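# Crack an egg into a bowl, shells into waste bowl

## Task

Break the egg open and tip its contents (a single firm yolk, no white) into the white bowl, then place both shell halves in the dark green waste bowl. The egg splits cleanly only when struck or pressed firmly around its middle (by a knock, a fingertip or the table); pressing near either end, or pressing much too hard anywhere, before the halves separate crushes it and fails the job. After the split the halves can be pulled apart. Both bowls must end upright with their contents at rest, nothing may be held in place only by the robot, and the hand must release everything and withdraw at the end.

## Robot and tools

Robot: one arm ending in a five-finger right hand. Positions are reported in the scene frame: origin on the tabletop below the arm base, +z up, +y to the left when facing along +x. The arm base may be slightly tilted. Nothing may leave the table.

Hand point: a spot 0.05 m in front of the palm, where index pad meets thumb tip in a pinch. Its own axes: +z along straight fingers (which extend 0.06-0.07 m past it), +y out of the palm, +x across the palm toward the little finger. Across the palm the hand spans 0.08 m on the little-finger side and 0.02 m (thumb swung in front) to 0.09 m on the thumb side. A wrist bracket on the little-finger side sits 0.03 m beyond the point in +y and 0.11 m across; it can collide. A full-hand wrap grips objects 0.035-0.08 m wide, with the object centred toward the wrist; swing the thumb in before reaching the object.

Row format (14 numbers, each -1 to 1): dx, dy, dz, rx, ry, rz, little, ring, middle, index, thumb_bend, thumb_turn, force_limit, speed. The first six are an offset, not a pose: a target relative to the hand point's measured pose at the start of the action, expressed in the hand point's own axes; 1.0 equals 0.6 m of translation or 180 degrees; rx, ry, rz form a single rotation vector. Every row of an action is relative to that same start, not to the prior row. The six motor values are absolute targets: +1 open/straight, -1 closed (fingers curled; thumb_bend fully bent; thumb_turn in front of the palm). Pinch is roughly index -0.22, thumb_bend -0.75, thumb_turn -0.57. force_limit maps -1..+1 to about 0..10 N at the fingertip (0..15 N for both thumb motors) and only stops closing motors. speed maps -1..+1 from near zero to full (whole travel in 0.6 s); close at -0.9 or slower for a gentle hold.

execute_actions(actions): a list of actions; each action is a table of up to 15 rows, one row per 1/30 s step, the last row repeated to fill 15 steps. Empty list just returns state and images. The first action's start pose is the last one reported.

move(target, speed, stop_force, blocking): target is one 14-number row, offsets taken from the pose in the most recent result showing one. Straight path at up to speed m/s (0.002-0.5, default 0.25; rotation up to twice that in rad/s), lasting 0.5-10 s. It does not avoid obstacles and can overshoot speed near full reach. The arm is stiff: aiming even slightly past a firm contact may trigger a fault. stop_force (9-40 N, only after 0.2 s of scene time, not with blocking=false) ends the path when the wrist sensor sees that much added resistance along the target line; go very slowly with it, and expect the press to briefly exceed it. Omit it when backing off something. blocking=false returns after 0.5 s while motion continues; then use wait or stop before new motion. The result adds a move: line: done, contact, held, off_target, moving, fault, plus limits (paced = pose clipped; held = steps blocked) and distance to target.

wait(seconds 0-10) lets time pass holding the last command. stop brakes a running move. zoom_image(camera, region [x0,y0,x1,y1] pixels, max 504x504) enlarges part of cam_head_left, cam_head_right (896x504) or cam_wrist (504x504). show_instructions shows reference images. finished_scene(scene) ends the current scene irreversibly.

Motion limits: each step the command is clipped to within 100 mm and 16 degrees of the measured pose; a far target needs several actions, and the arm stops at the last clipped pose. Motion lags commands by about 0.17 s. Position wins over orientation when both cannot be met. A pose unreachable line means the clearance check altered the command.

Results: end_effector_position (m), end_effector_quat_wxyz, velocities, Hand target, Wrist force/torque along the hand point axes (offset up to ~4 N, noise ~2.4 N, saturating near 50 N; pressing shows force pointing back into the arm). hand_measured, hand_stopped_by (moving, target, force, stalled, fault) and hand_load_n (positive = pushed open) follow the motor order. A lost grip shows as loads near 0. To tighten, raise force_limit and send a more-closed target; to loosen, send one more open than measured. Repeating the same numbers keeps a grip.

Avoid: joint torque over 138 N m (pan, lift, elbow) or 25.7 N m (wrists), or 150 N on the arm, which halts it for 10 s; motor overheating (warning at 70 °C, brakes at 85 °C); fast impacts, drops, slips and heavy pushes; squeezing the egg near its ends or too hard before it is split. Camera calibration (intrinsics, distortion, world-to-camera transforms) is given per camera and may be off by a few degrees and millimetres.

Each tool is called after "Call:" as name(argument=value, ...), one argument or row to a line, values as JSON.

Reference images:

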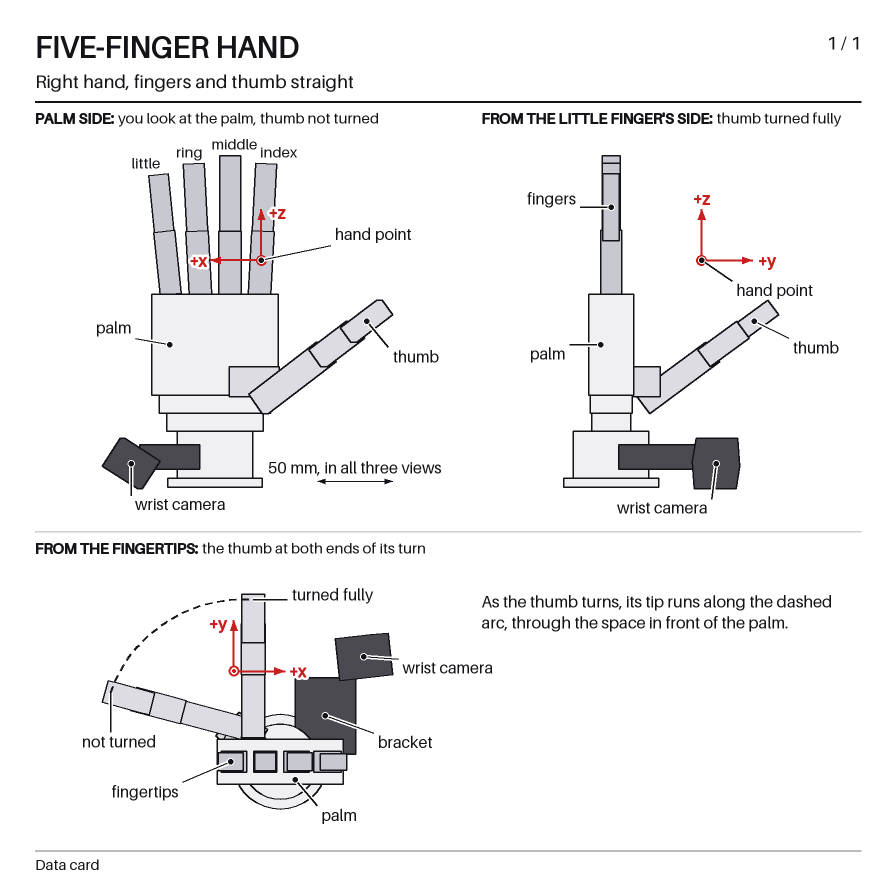

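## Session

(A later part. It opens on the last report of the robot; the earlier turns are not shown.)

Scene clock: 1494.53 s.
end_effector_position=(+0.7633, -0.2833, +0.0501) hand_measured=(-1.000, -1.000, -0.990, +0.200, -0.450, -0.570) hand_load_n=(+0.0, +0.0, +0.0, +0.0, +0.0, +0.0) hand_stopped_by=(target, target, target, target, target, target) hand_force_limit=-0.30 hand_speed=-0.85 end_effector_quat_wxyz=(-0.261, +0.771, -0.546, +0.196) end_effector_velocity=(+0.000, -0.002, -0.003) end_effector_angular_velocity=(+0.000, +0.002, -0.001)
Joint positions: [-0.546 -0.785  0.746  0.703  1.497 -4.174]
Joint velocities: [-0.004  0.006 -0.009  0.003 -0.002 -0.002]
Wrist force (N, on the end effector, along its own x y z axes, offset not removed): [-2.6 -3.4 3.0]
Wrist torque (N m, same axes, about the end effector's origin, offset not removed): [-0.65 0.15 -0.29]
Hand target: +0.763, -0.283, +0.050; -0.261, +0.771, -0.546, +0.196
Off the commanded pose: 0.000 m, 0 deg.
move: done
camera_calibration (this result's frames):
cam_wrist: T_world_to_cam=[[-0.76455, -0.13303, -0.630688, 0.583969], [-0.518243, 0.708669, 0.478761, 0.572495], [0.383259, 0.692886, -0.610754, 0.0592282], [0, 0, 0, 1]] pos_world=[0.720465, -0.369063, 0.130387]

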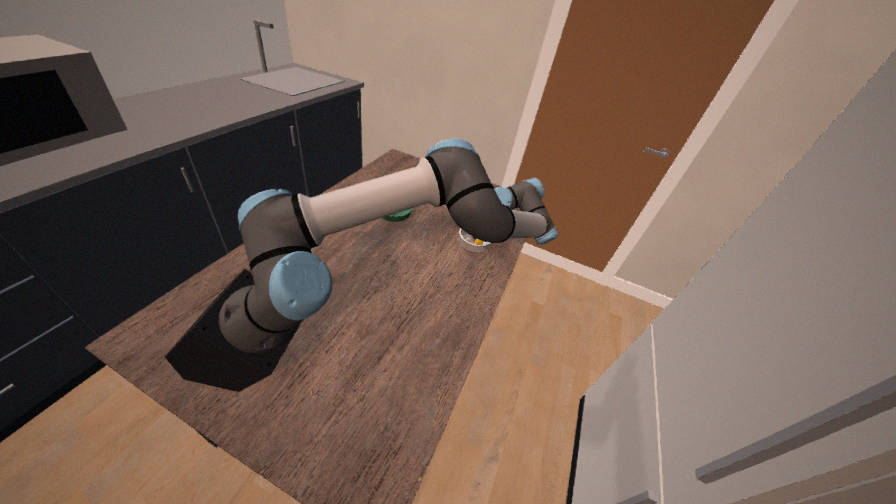

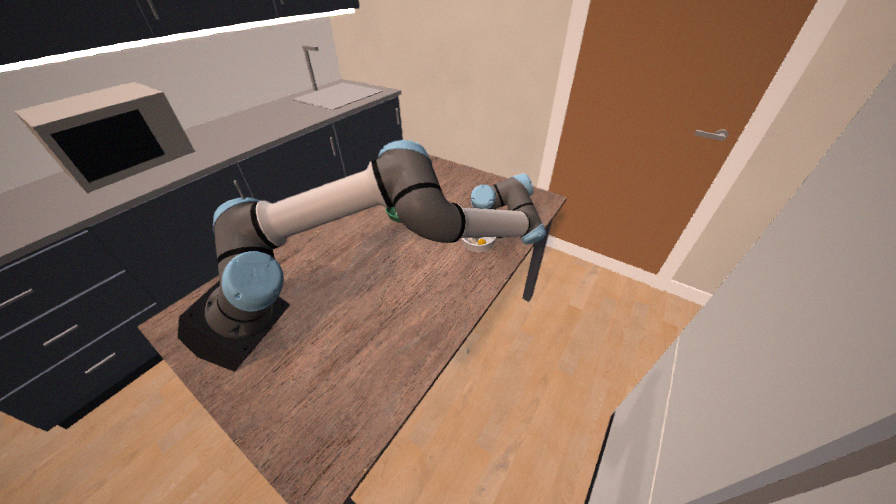

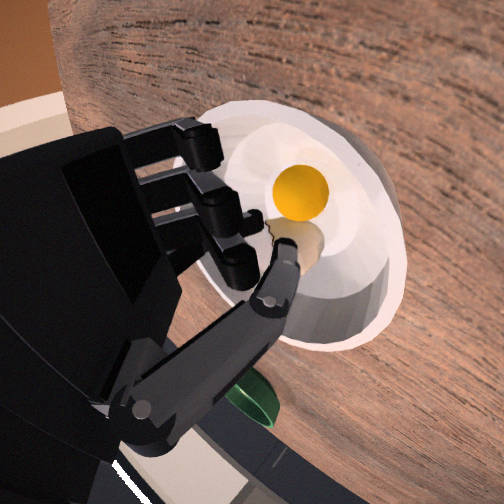

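Thumb over the shell now. Try closing.

Call:
execute_actions(
  actions=[
    [[0,0.004,0.005,0,0,0,-1,-1,-0.99,-0.5,-0.45,-0.57,-0.3,-0.85]],
  ],
)

Call:
wait(
  seconds=5,
)

Scene clock: 1500.93 s.
end_effector_position=(+0.7633, -0.2834, +0.0463) hand_measured=(-1.000, -1.000, -0.990, +0.100, -0.450, -0.570) hand_load_n=(+0.0, +0.0, +0.0, +0.0, +0.0, +0.0) hand_stopped_by=(target, target, target, moving, target, target) hand_force_limit=-0.30 hand_speed=-0.85 end_effector_quat_wxyz=(-0.261, +0.771, -0.546, +0.196) end_effector_velocity=(+0.000, +0.002, -0.000) end_effector_angular_velocity=(+0.002, -0.001, +0.003)
Joint positions: [-0.548 -0.781  0.746  0.699  1.495 -4.175]
Joint velocities: [ 0.001  0.001  0.001 -0.    -0.002 -0.001]
Wrist force (N, on the end effector, along its own x y z axes, offset not removed): [0.3 -1.9 2.0]
Wrist torque (N m, same axes, about the end effector's origin, offset not removed): [-0.32 -0.15 -0.13]
Hand target: +0.763, -0.283, +0.046; -0.261, +0.771, -0.546, +0.196
Off the commanded pose: 0.000 m, 0 deg.
camera_calibration (this result's frames):
cam_wrist: T_world_to_cam=[[-0.764549, -0.133025, -0.63069, 0.581589], [-0.518242, 0.70867, 0.478762, 0.574338], [0.383263, 0.692886, -0.610752, 0.0569943], [0, 0, 0, 1]] pos_world=[0.720456, -0.369141, 0.126641]

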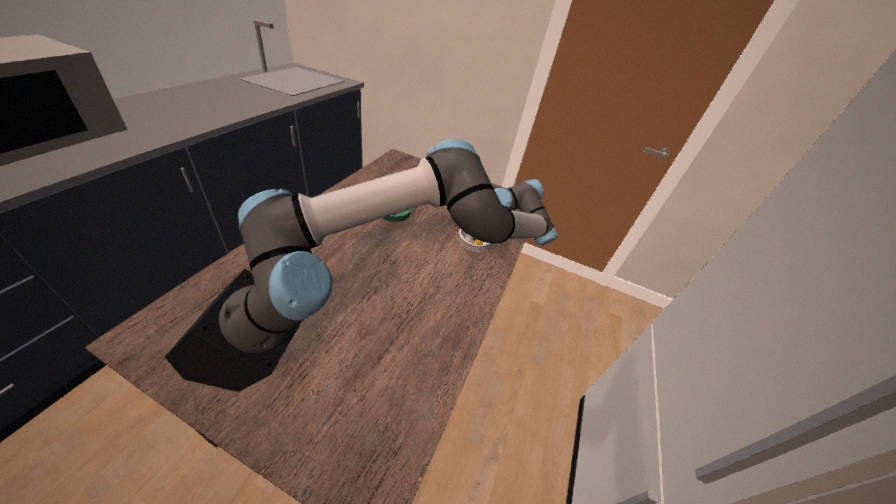

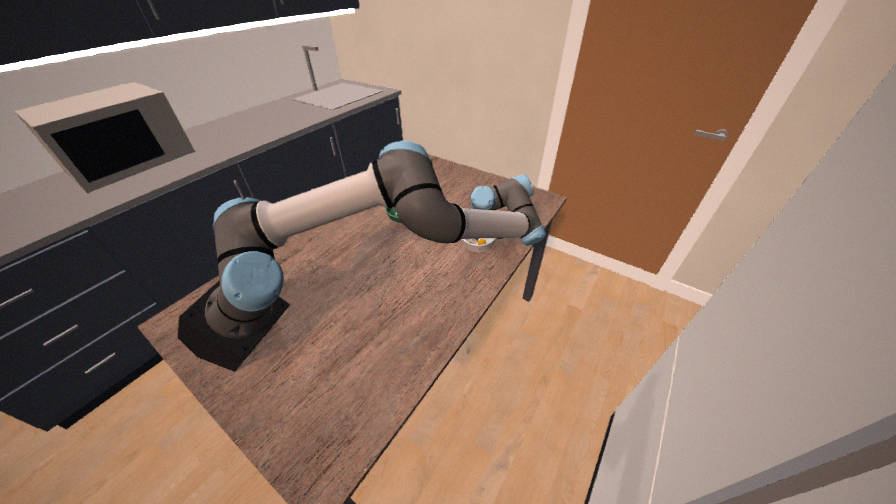

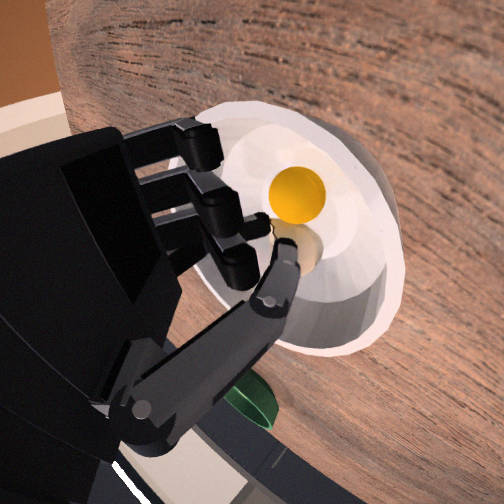

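Scene clock: 1505.93 s.
end_effector_position=(+0.7633, -0.2834, +0.0462) hand_measured=(-1.000, -1.000, -0.990, -0.248, -0.450, -0.570) hand_load_n=(+0.0, +0.0, +0.0, +4.0, +1.0, +0.5) hand_stopped_by=(target, target, target, force, target, target) hand_force_limit=-0.30 hand_speed=-0.85 end_effector_quat_wxyz=(-0.261, +0.771, -0.546, +0.196) end_effector_velocity=(-0.000, +0.000, +0.000) end_effector_angular_velocity=(-0.000, +0.002, +0.001)
Joint positions: [-0.548 -0.781  0.746  0.699  1.495 -4.175]
Joint velocities: [ 0.    -0.    -0.     0.002  0.002 -0.   ]
Wrist force (N, on the end effector, along its own x y z axes, offset not removed): [2.3 0.0 -1.8]
Wrist torque (N m, same axes, about the end effector's origin, offset not removed): [0.23 -0.22 0.12]
Hand target: +0.763, -0.283, +0.046; -0.261, +0.771, -0.546, +0.196
Off the commanded pose: 0.000 m, 0 deg.
wait: 5.00 s; at rest by 1.53 s
camera_calibration (this result's frames):
cam_wrist: T_world_to_cam=[[-0.764549, -0.133025, -0.630689, 0.581529], [-0.518243, 0.708666, 0.478766, 0.574376], [0.38326, 0.69289, -0.61075, 0.0569374], [0, 0, 0, 1]] pos_world=[0.720452, -0.369135, 0.126547]

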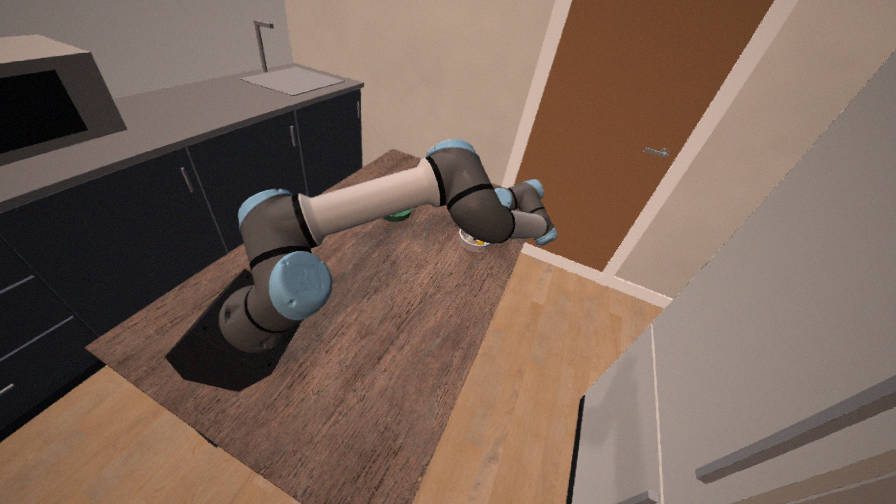

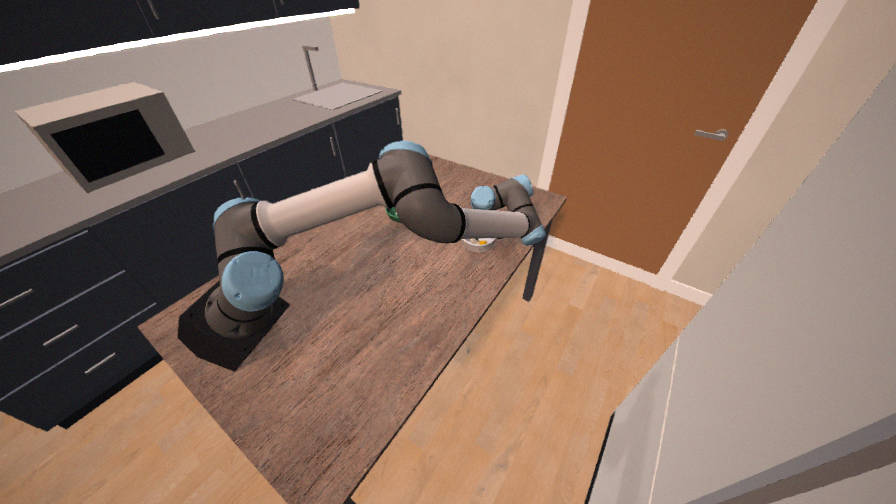

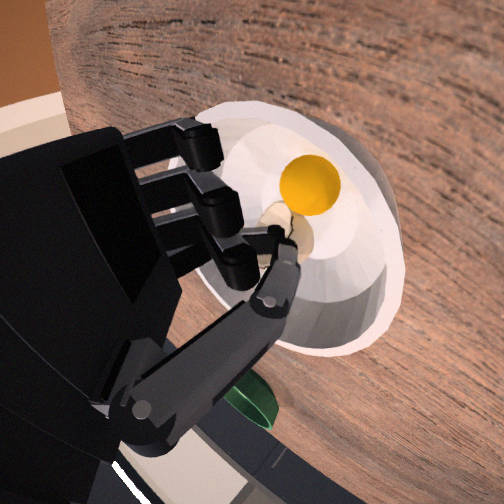

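Possibly pinched (-0.248). Test lift.

Call:
move(
  target=[0,-0.03,-0.04,0,0,0,-1,-1,-0.99,-0.5,-0.45,-0.57,-0.3,-0.85],
  speed=0.02,
)

Scene clock: 1518.63 s.
end_effector_position=(+0.7624, -0.2830, +0.0759) hand_measured=(-1.000, -1.000, -0.990, -0.248, -0.450, -0.570) hand_load_n=(+0.0, +0.0, +0.0, +3.5, +0.5, +0.5) hand_stopped_by=(target, target, target, force, target, target) hand_force_limit=-0.30 hand_speed=-0.85 end_effector_quat_wxyz=(-0.261, +0.771, -0.546, +0.196) end_effector_velocity=(+0.000, -0.001, +0.003) end_effector_angular_velocity=(-0.002, -0.001, -0.001)
Joint positions: [-0.527 -0.815  0.748  0.73   1.512 -4.162]
Joint velocities: [ 0.002 -0.003 -0.002  0.003  0.002  0.001]
Wrist force (N, on the end effector, along its own x y z axes, offset not removed): [-2.2 -0.2 1.0]
Wrist torque (N m, same axes, about the end effector's origin, offset not removed): [-0.08 0.25 -0.30]
Hand target: +0.762, -0.283, +0.076; -0.261, +0.771, -0.546, +0.196
Off the commanded pose: 0.000 m, 0 deg.
move: done
camera_calibration (this result's frames):
cam_wrist: T_world_to_cam=[[-0.764613, -0.133065, -0.630604, 0.599678], [-0.51825, 0.708597, 0.47886, 0.559499], [0.383124, 0.692953, -0.610763, 0.0752736], [0, 0, 0, 1]] pos_world=[0.719642, -0.368824, 0.156212]

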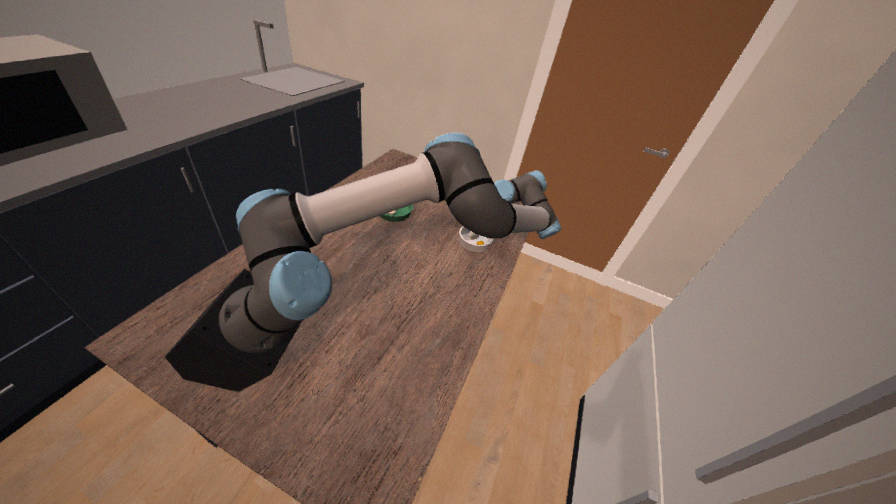

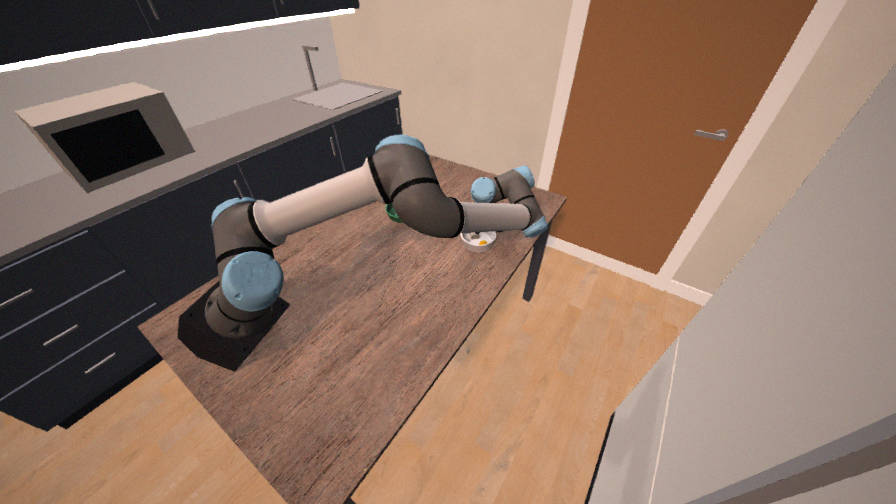

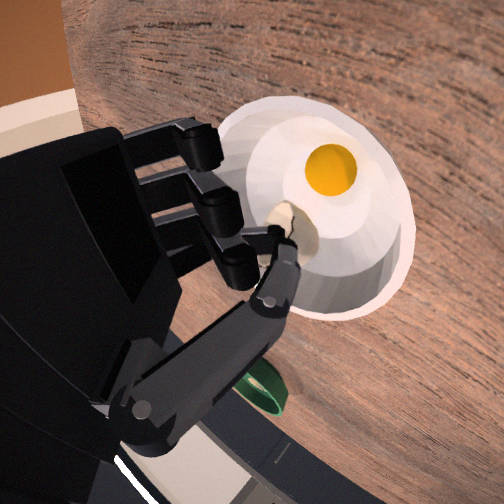

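Call:
move(
  target=[0,-0.031,-0.039,0,0,0,-1,-1,-0.99,-0.5,-0.45,-0.57,-0.3,-0.85],
  speed=0.05,
)

Call:
move(
  target=[-0.583,-0.149,0.118,0,0,0,-1,-1,-0.99,-0.5,-0.45,-0.57,-0.3,-0.85],
  speed=0.1,
)

Scene clock: 1533.87 s.
end_effector_position=(+0.7625, -0.2825, +0.1055) hand_measured=(-1.000, -1.000, -0.990, -0.248, -0.450, -0.570) hand_load_n=(+0.0, +0.0, +0.0, +3.5, +0.5, +0.5) hand_stopped_by=(target, target, target, force, target, target) hand_force_limit=-0.30 hand_speed=-0.85 end_effector_quat_wxyz=(-0.261, +0.771, -0.546, +0.196) end_effector_velocity=(+0.000, +0.000, +0.003) end_effector_angular_velocity=(-0.000, -0.001, +0.000)
Joint positions: [-0.503 -0.842  0.738  0.766  1.53  -4.148]
Joint velocities: [ 0.003 -0.002 -0.002  0.003  0.002  0.001]
Wrist force (N, on the end effector, along its own x y z axes, offset not removed): [2.4 0.9 -0.9]
Wrist torque (N m, same axes, about the end effector's origin, offset not removed): [0.21 -0.26 -0.01]
Hand target: +0.762, -0.283, +0.106; -0.261, +0.771, -0.546, +0.196
Off the commanded pose: 0.000 m, 0 deg.
move: done
camera_calibration (this result's frames):
cam_wrist: T_world_to_cam=[[-0.764605, -0.133098, -0.630607, 0.618415], [-0.518261, 0.708614, 0.478824, 0.544979], [0.383126, 0.69293, -0.610788, 0.0929781], [0, 0, 0, 1]] pos_world=[0.719662, -0.368298, 0.185817]

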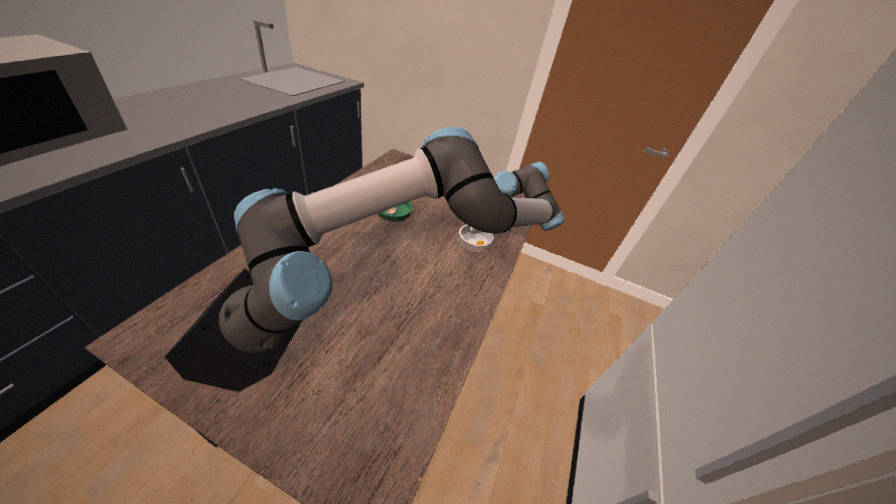

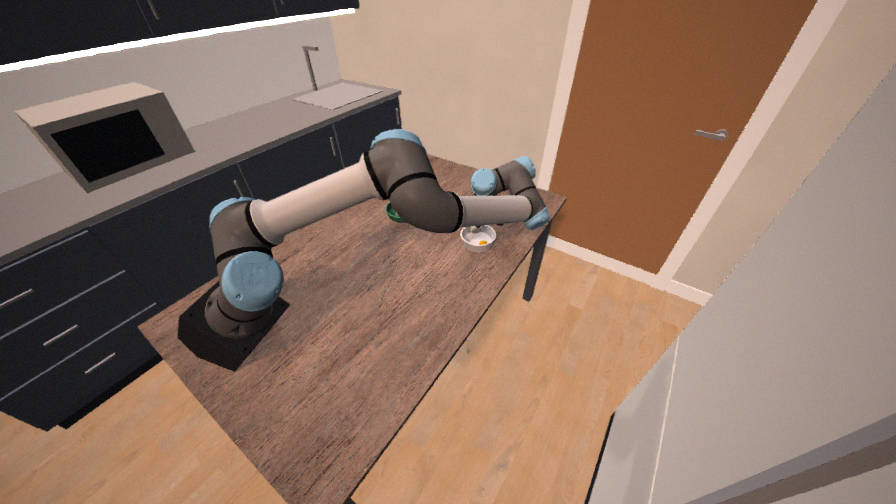

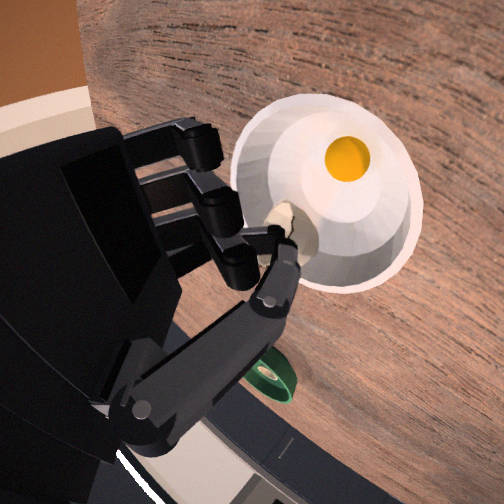

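Scene clock: 1538.07 s.
end_effector_position=(+0.7558, +0.0849, +0.0991) hand_measured=(-1.000, -1.000, -0.990, -0.248, -0.450, -0.570) hand_load_n=(+0.0, +0.0, +0.0, +3.5, +0.5, +0.5) hand_stopped_by=(target, target, target, force, target, target) hand_force_limit=-0.30 hand_speed=-0.85 end_effector_quat_wxyz=(-0.261, +0.772, -0.546, +0.196) end_effector_velocity=(+0.001, +0.002, +0.000) end_effector_angular_velocity=(+0.000, -0.001, -0.001)
Joint positions: [-0.045 -0.68   1.056  0.327  1.889 -3.858]
Joint velocities: [ 0.003  0.003 -0.003 -0.     0.002  0.002]
Wrist force (N, on the end effector, along its own x y z axes, offset not removed): [-1.9 -2.8 0.6]
Wrist torque (N m, same axes, about the end effector's origin, offset not removed): [-0.37 0.14 -0.17]
Hand target: +0.756, +0.085, +0.099; -0.261, +0.772, -0.546, +0.196
Off the commanded pose: 0.000 m, 0 deg.
move: done
camera_calibration (this result's frames):
cam_wrist: T_world_to_cam=[[-0.764485, -0.13371, -0.630623, 0.658154], [-0.51843, 0.708937, 0.478161, 0.284401], [0.383137, 0.692481, -0.611291, -0.162943], [0, 0, 0, 1]] pos_world=[0.71302, -0.000785603, 0.179451]

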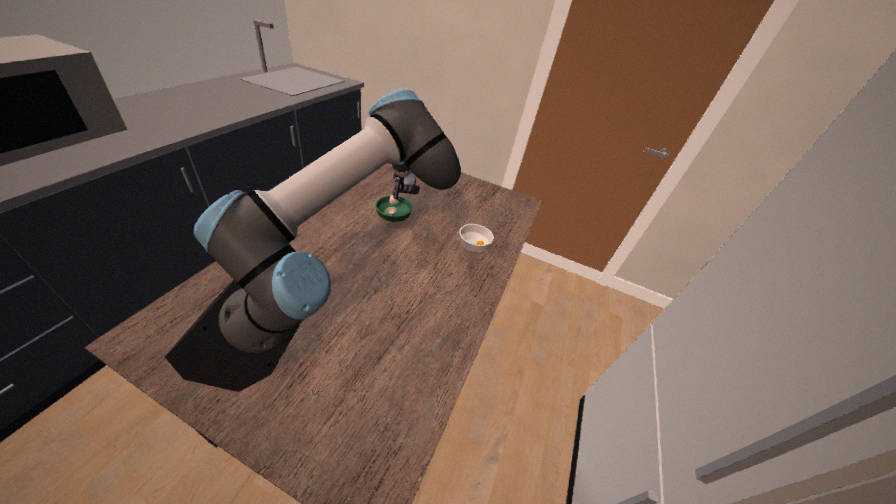

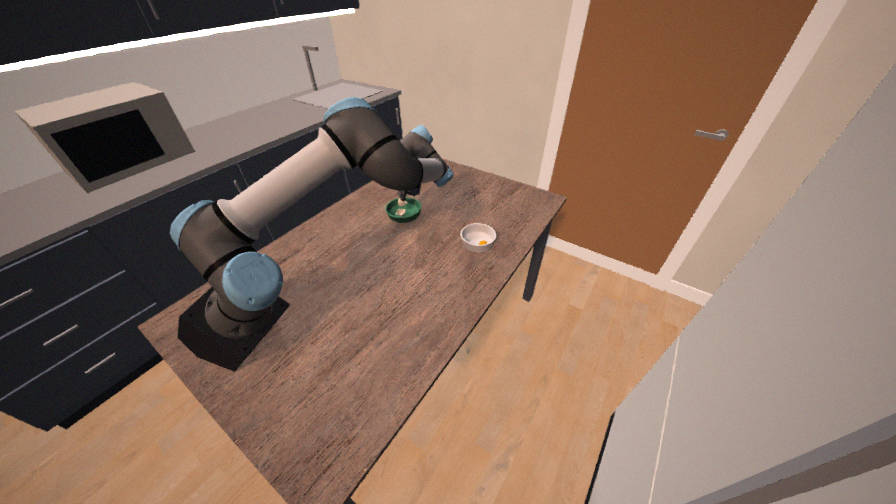

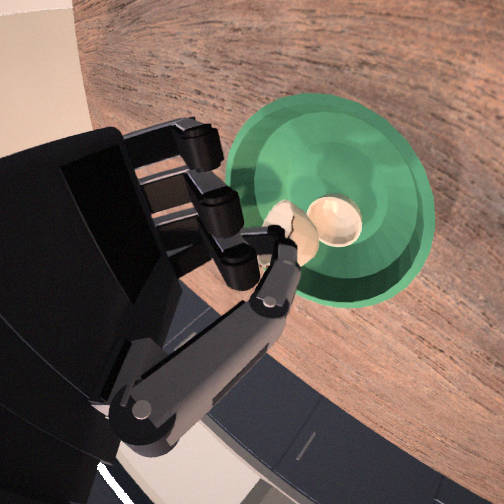

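Call:
move(
  target=[0.035,0.026,0.033,0,0,0,-1,-1,-0.99,-0.5,-0.45,-0.57,-0.3,-0.85],
  speed=0.04,
)

Scene clock: 1545.43 s.
end_effector_position=(+0.7627, +0.0649, +0.0745) hand_measured=(-1.000, -1.000, -0.990, -0.248, -0.450, -0.570) hand_load_n=(+0.0, +0.0, +0.0, +3.5, +0.5, +0.5) hand_stopped_by=(target, target, target, force, target, target) hand_force_limit=-0.30 hand_speed=-0.85 end_effector_quat_wxyz=(-0.261, +0.772, -0.546, +0.196) end_effector_velocity=(+0.001, -0.002, -0.002) end_effector_angular_velocity=(+0.001, +0.000, -0.000)
Joint positions: [-0.093 -0.668  1.046  0.316  1.852 -3.89 ]
Joint velocities: [-0.004  0.001 -0.002  0.    -0.003 -0.002]
Wrist force (N, on the end effector, along its own x y z axes, offset not removed): [0.7 -2.9 -1.8]
Wrist torque (N m, same axes, about the end effector's origin, offset not removed): [-0.37 -0.15 -0.05]
Hand target: +0.763, +0.065, +0.074; -0.261, +0.772, -0.546, +0.196
Off the commanded pose: 0.000 m, 0 deg.
move: done
camera_calibration (this result's frames):
cam_wrist: T_world_to_cam=[[-0.764505, -0.133649, -0.630611, 0.645233], [-0.518405, 0.708908, 0.478233, 0.313943], [0.38313, 0.692523, -0.611248, -0.166716], [0, 0, 0, 1]] pos_world=[0.719907, -0.0208675, 0.154849]

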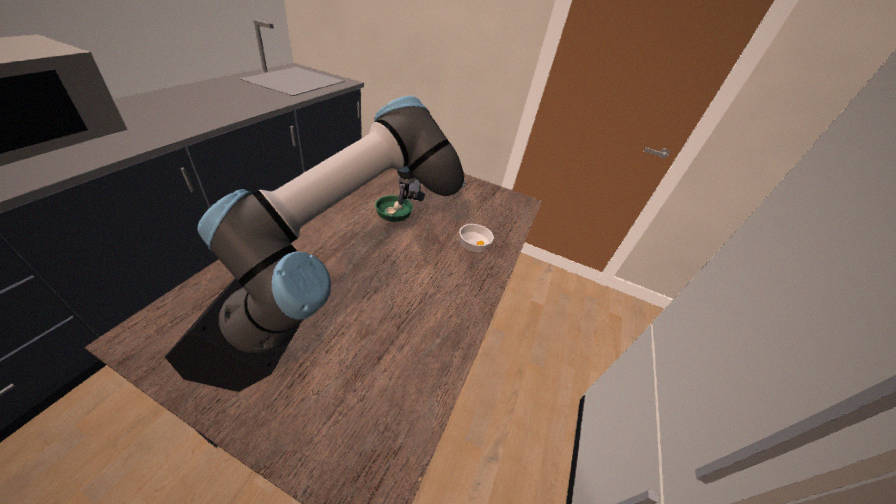

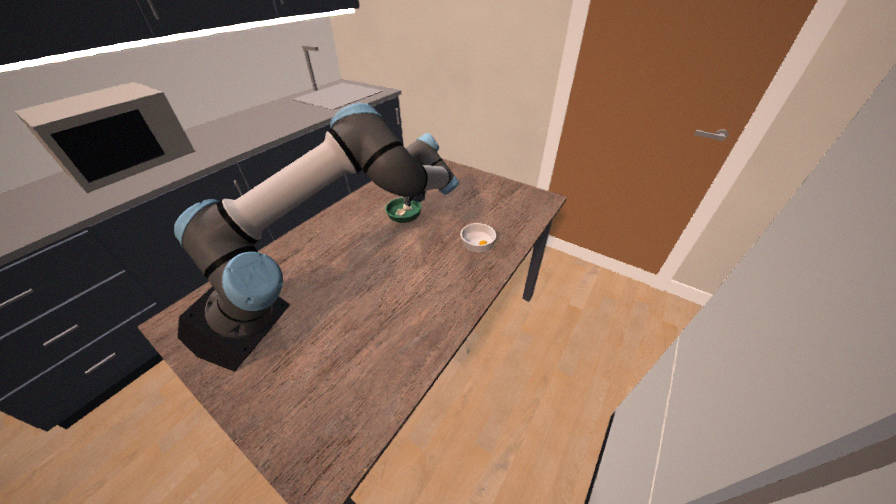

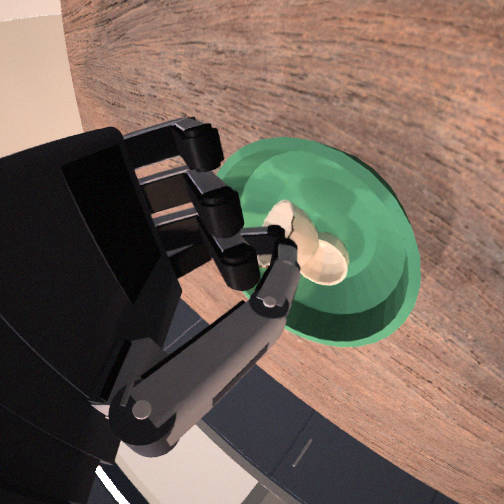

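Good. Release.

Call:
execute_actions(
  actions=[
    [[0,0,0,0,0,0,-1,-1,-0.99,0.3,-0.45,-0.57,-0.3,-0.5]],
    [[0,0,0,0,0,0,-1,-1,-0.99,0.3,-0.45,-0.57,-0.3,-0.5]],
    [[0,0,0,0,0,0,-1,-1,-0.99,0.3,-0.45,-0.57,-0.3,-0.5]],
  ],
)

Call:
move(
  target=[0,-0.05,-0.2,0,0,0,-1,-1,-0.99,0.3,-0.45,-0.57,-0.3,-0.5],
  speed=0.1,
)

Scene clock: 1554.80 s.
end_effector_position=(+0.7627, +0.0648, +0.0743) hand_measured=(-1.000, -1.000, -0.990, +0.300, -0.450, -0.570) hand_load_n=(+0.0, +0.0, +0.0, +0.0, +0.0, +0.0) hand_stopped_by=(target, target, target, target, target, target) hand_force_limit=-0.30 hand_speed=-0.50 end_effector_quat_wxyz=(-0.261, +0.772, -0.546, +0.196) end_effector_velocity=(-0.000, +0.001, +0.000) end_effector_angular_velocity=(-0.001, +0.000, +0.002)
Joint positions: [-0.093 -0.668  1.046  0.316  1.852 -3.89 ]
Joint velocities: [ 0.001  0.001  0.     0.     0.001 -0.001]
Wrist force (N, on the end effector, along its own x y z axes, offset not removed): [-0.8 -4.8 -0.1]
Wrist torque (N m, same axes, about the end effector's origin, offset not removed): [-0.59 0.12 -0.20]
Hand target: +0.763, +0.065, +0.074; -0.261, +0.772, -0.546, +0.196
Off the commanded pose: 0.000 m, 0 deg.
camera_calibration (this result's frames):
cam_wrist: T_world_to_cam=[[-0.76455, -0.133586, -0.630569, 0.645197], [-0.518327, 0.708939, 0.47827, 0.313961], [0.383145, 0.692503, -0.611261, -0.166788], [0, 0, 0, 1]] pos_world=[0.719924, -0.0208887, 0.154733]

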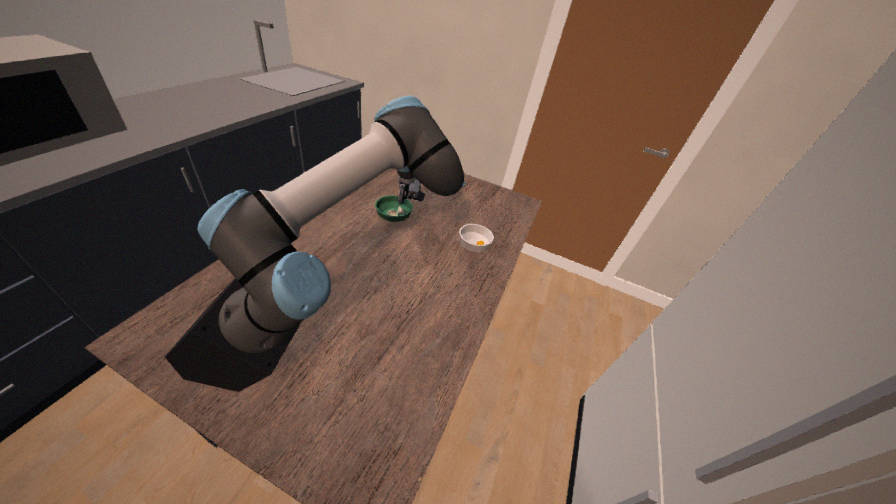

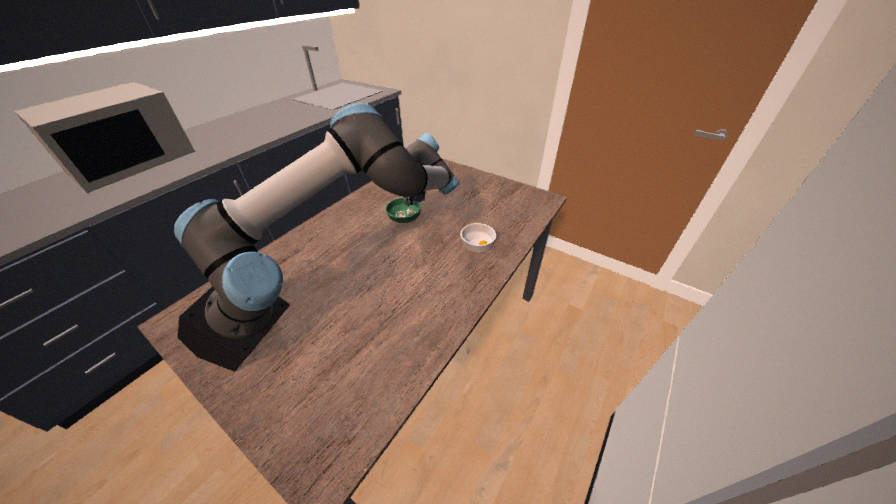

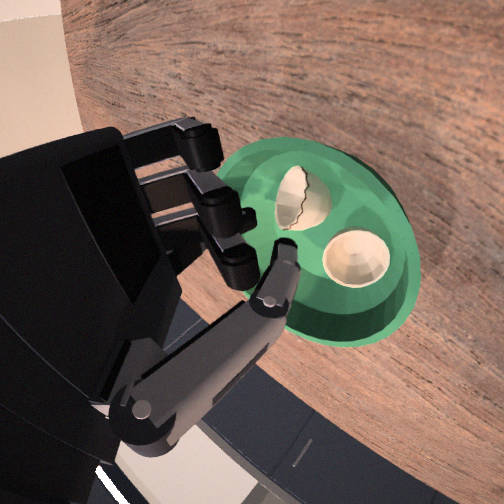

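Scene clock: 1556.57 s.
end_effector_position=(+0.7145, +0.0502, +0.1869) hand_measured=(-1.000, -1.000, -0.990, +0.300, -0.450, -0.570) hand_load_n=(+0.0, +0.0, +0.0, +0.0, +0.0, +0.0) hand_stopped_by=(target, target, target, target, target, target) hand_force_limit=-0.30 hand_speed=-0.50 end_effector_quat_wxyz=(-0.261, +0.772, -0.546, +0.196) end_effector_velocity=(-0.002, -0.001, +0.002) end_effector_angular_velocity=(-0.000, +0.001, +0.000)
Joint positions: [-0.001 -0.877  1.195  0.395  1.922 -3.827]
Joint velocities: [ 0.002 -0.005  0.003  0.003  0.002  0.002]
Wrist force (N, on the end effector, along its own x y z axes, offset not removed): [-1.6 -0.1 1.0]
Wrist torque (N m, same axes, about the end effector's origin, offset not removed): [0.06 0.06 -0.34]
Hand target: +0.714, +0.050, +0.187; -0.261, +0.772, -0.546, +0.196
Off the commanded pose: 0.000 m, 0 deg.
move: done
camera_calibration (this result's frames):
cam_wrist: T_world_to_cam=[[-0.764522, -0.133708, -0.630578, 0.677357], [-0.518359, 0.709013, 0.478127, 0.245537], [0.383159, 0.692404, -0.611364, -0.0693802], [0, 0, 0, 1]] pos_world=[0.671715, -0.0354823, 0.267312]

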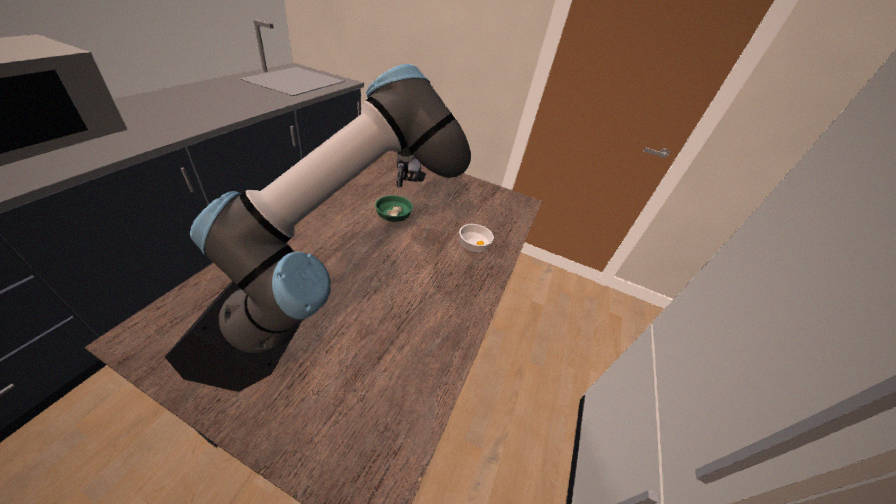

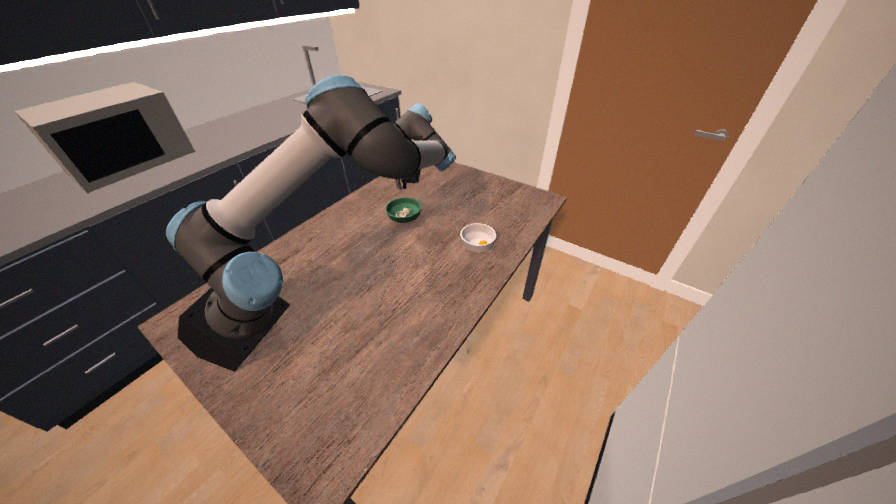

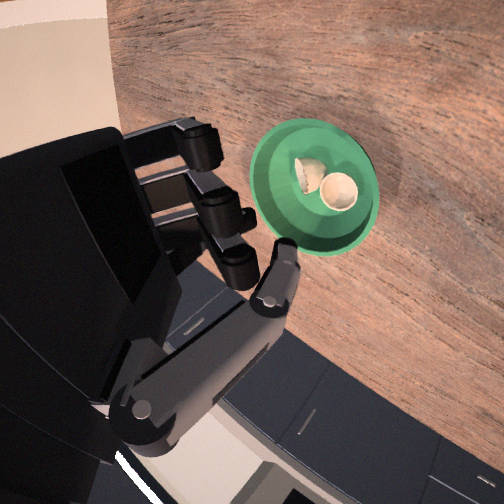

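Call:
finished_scene(
  scene=1,
)

The scene is finished: the task was done.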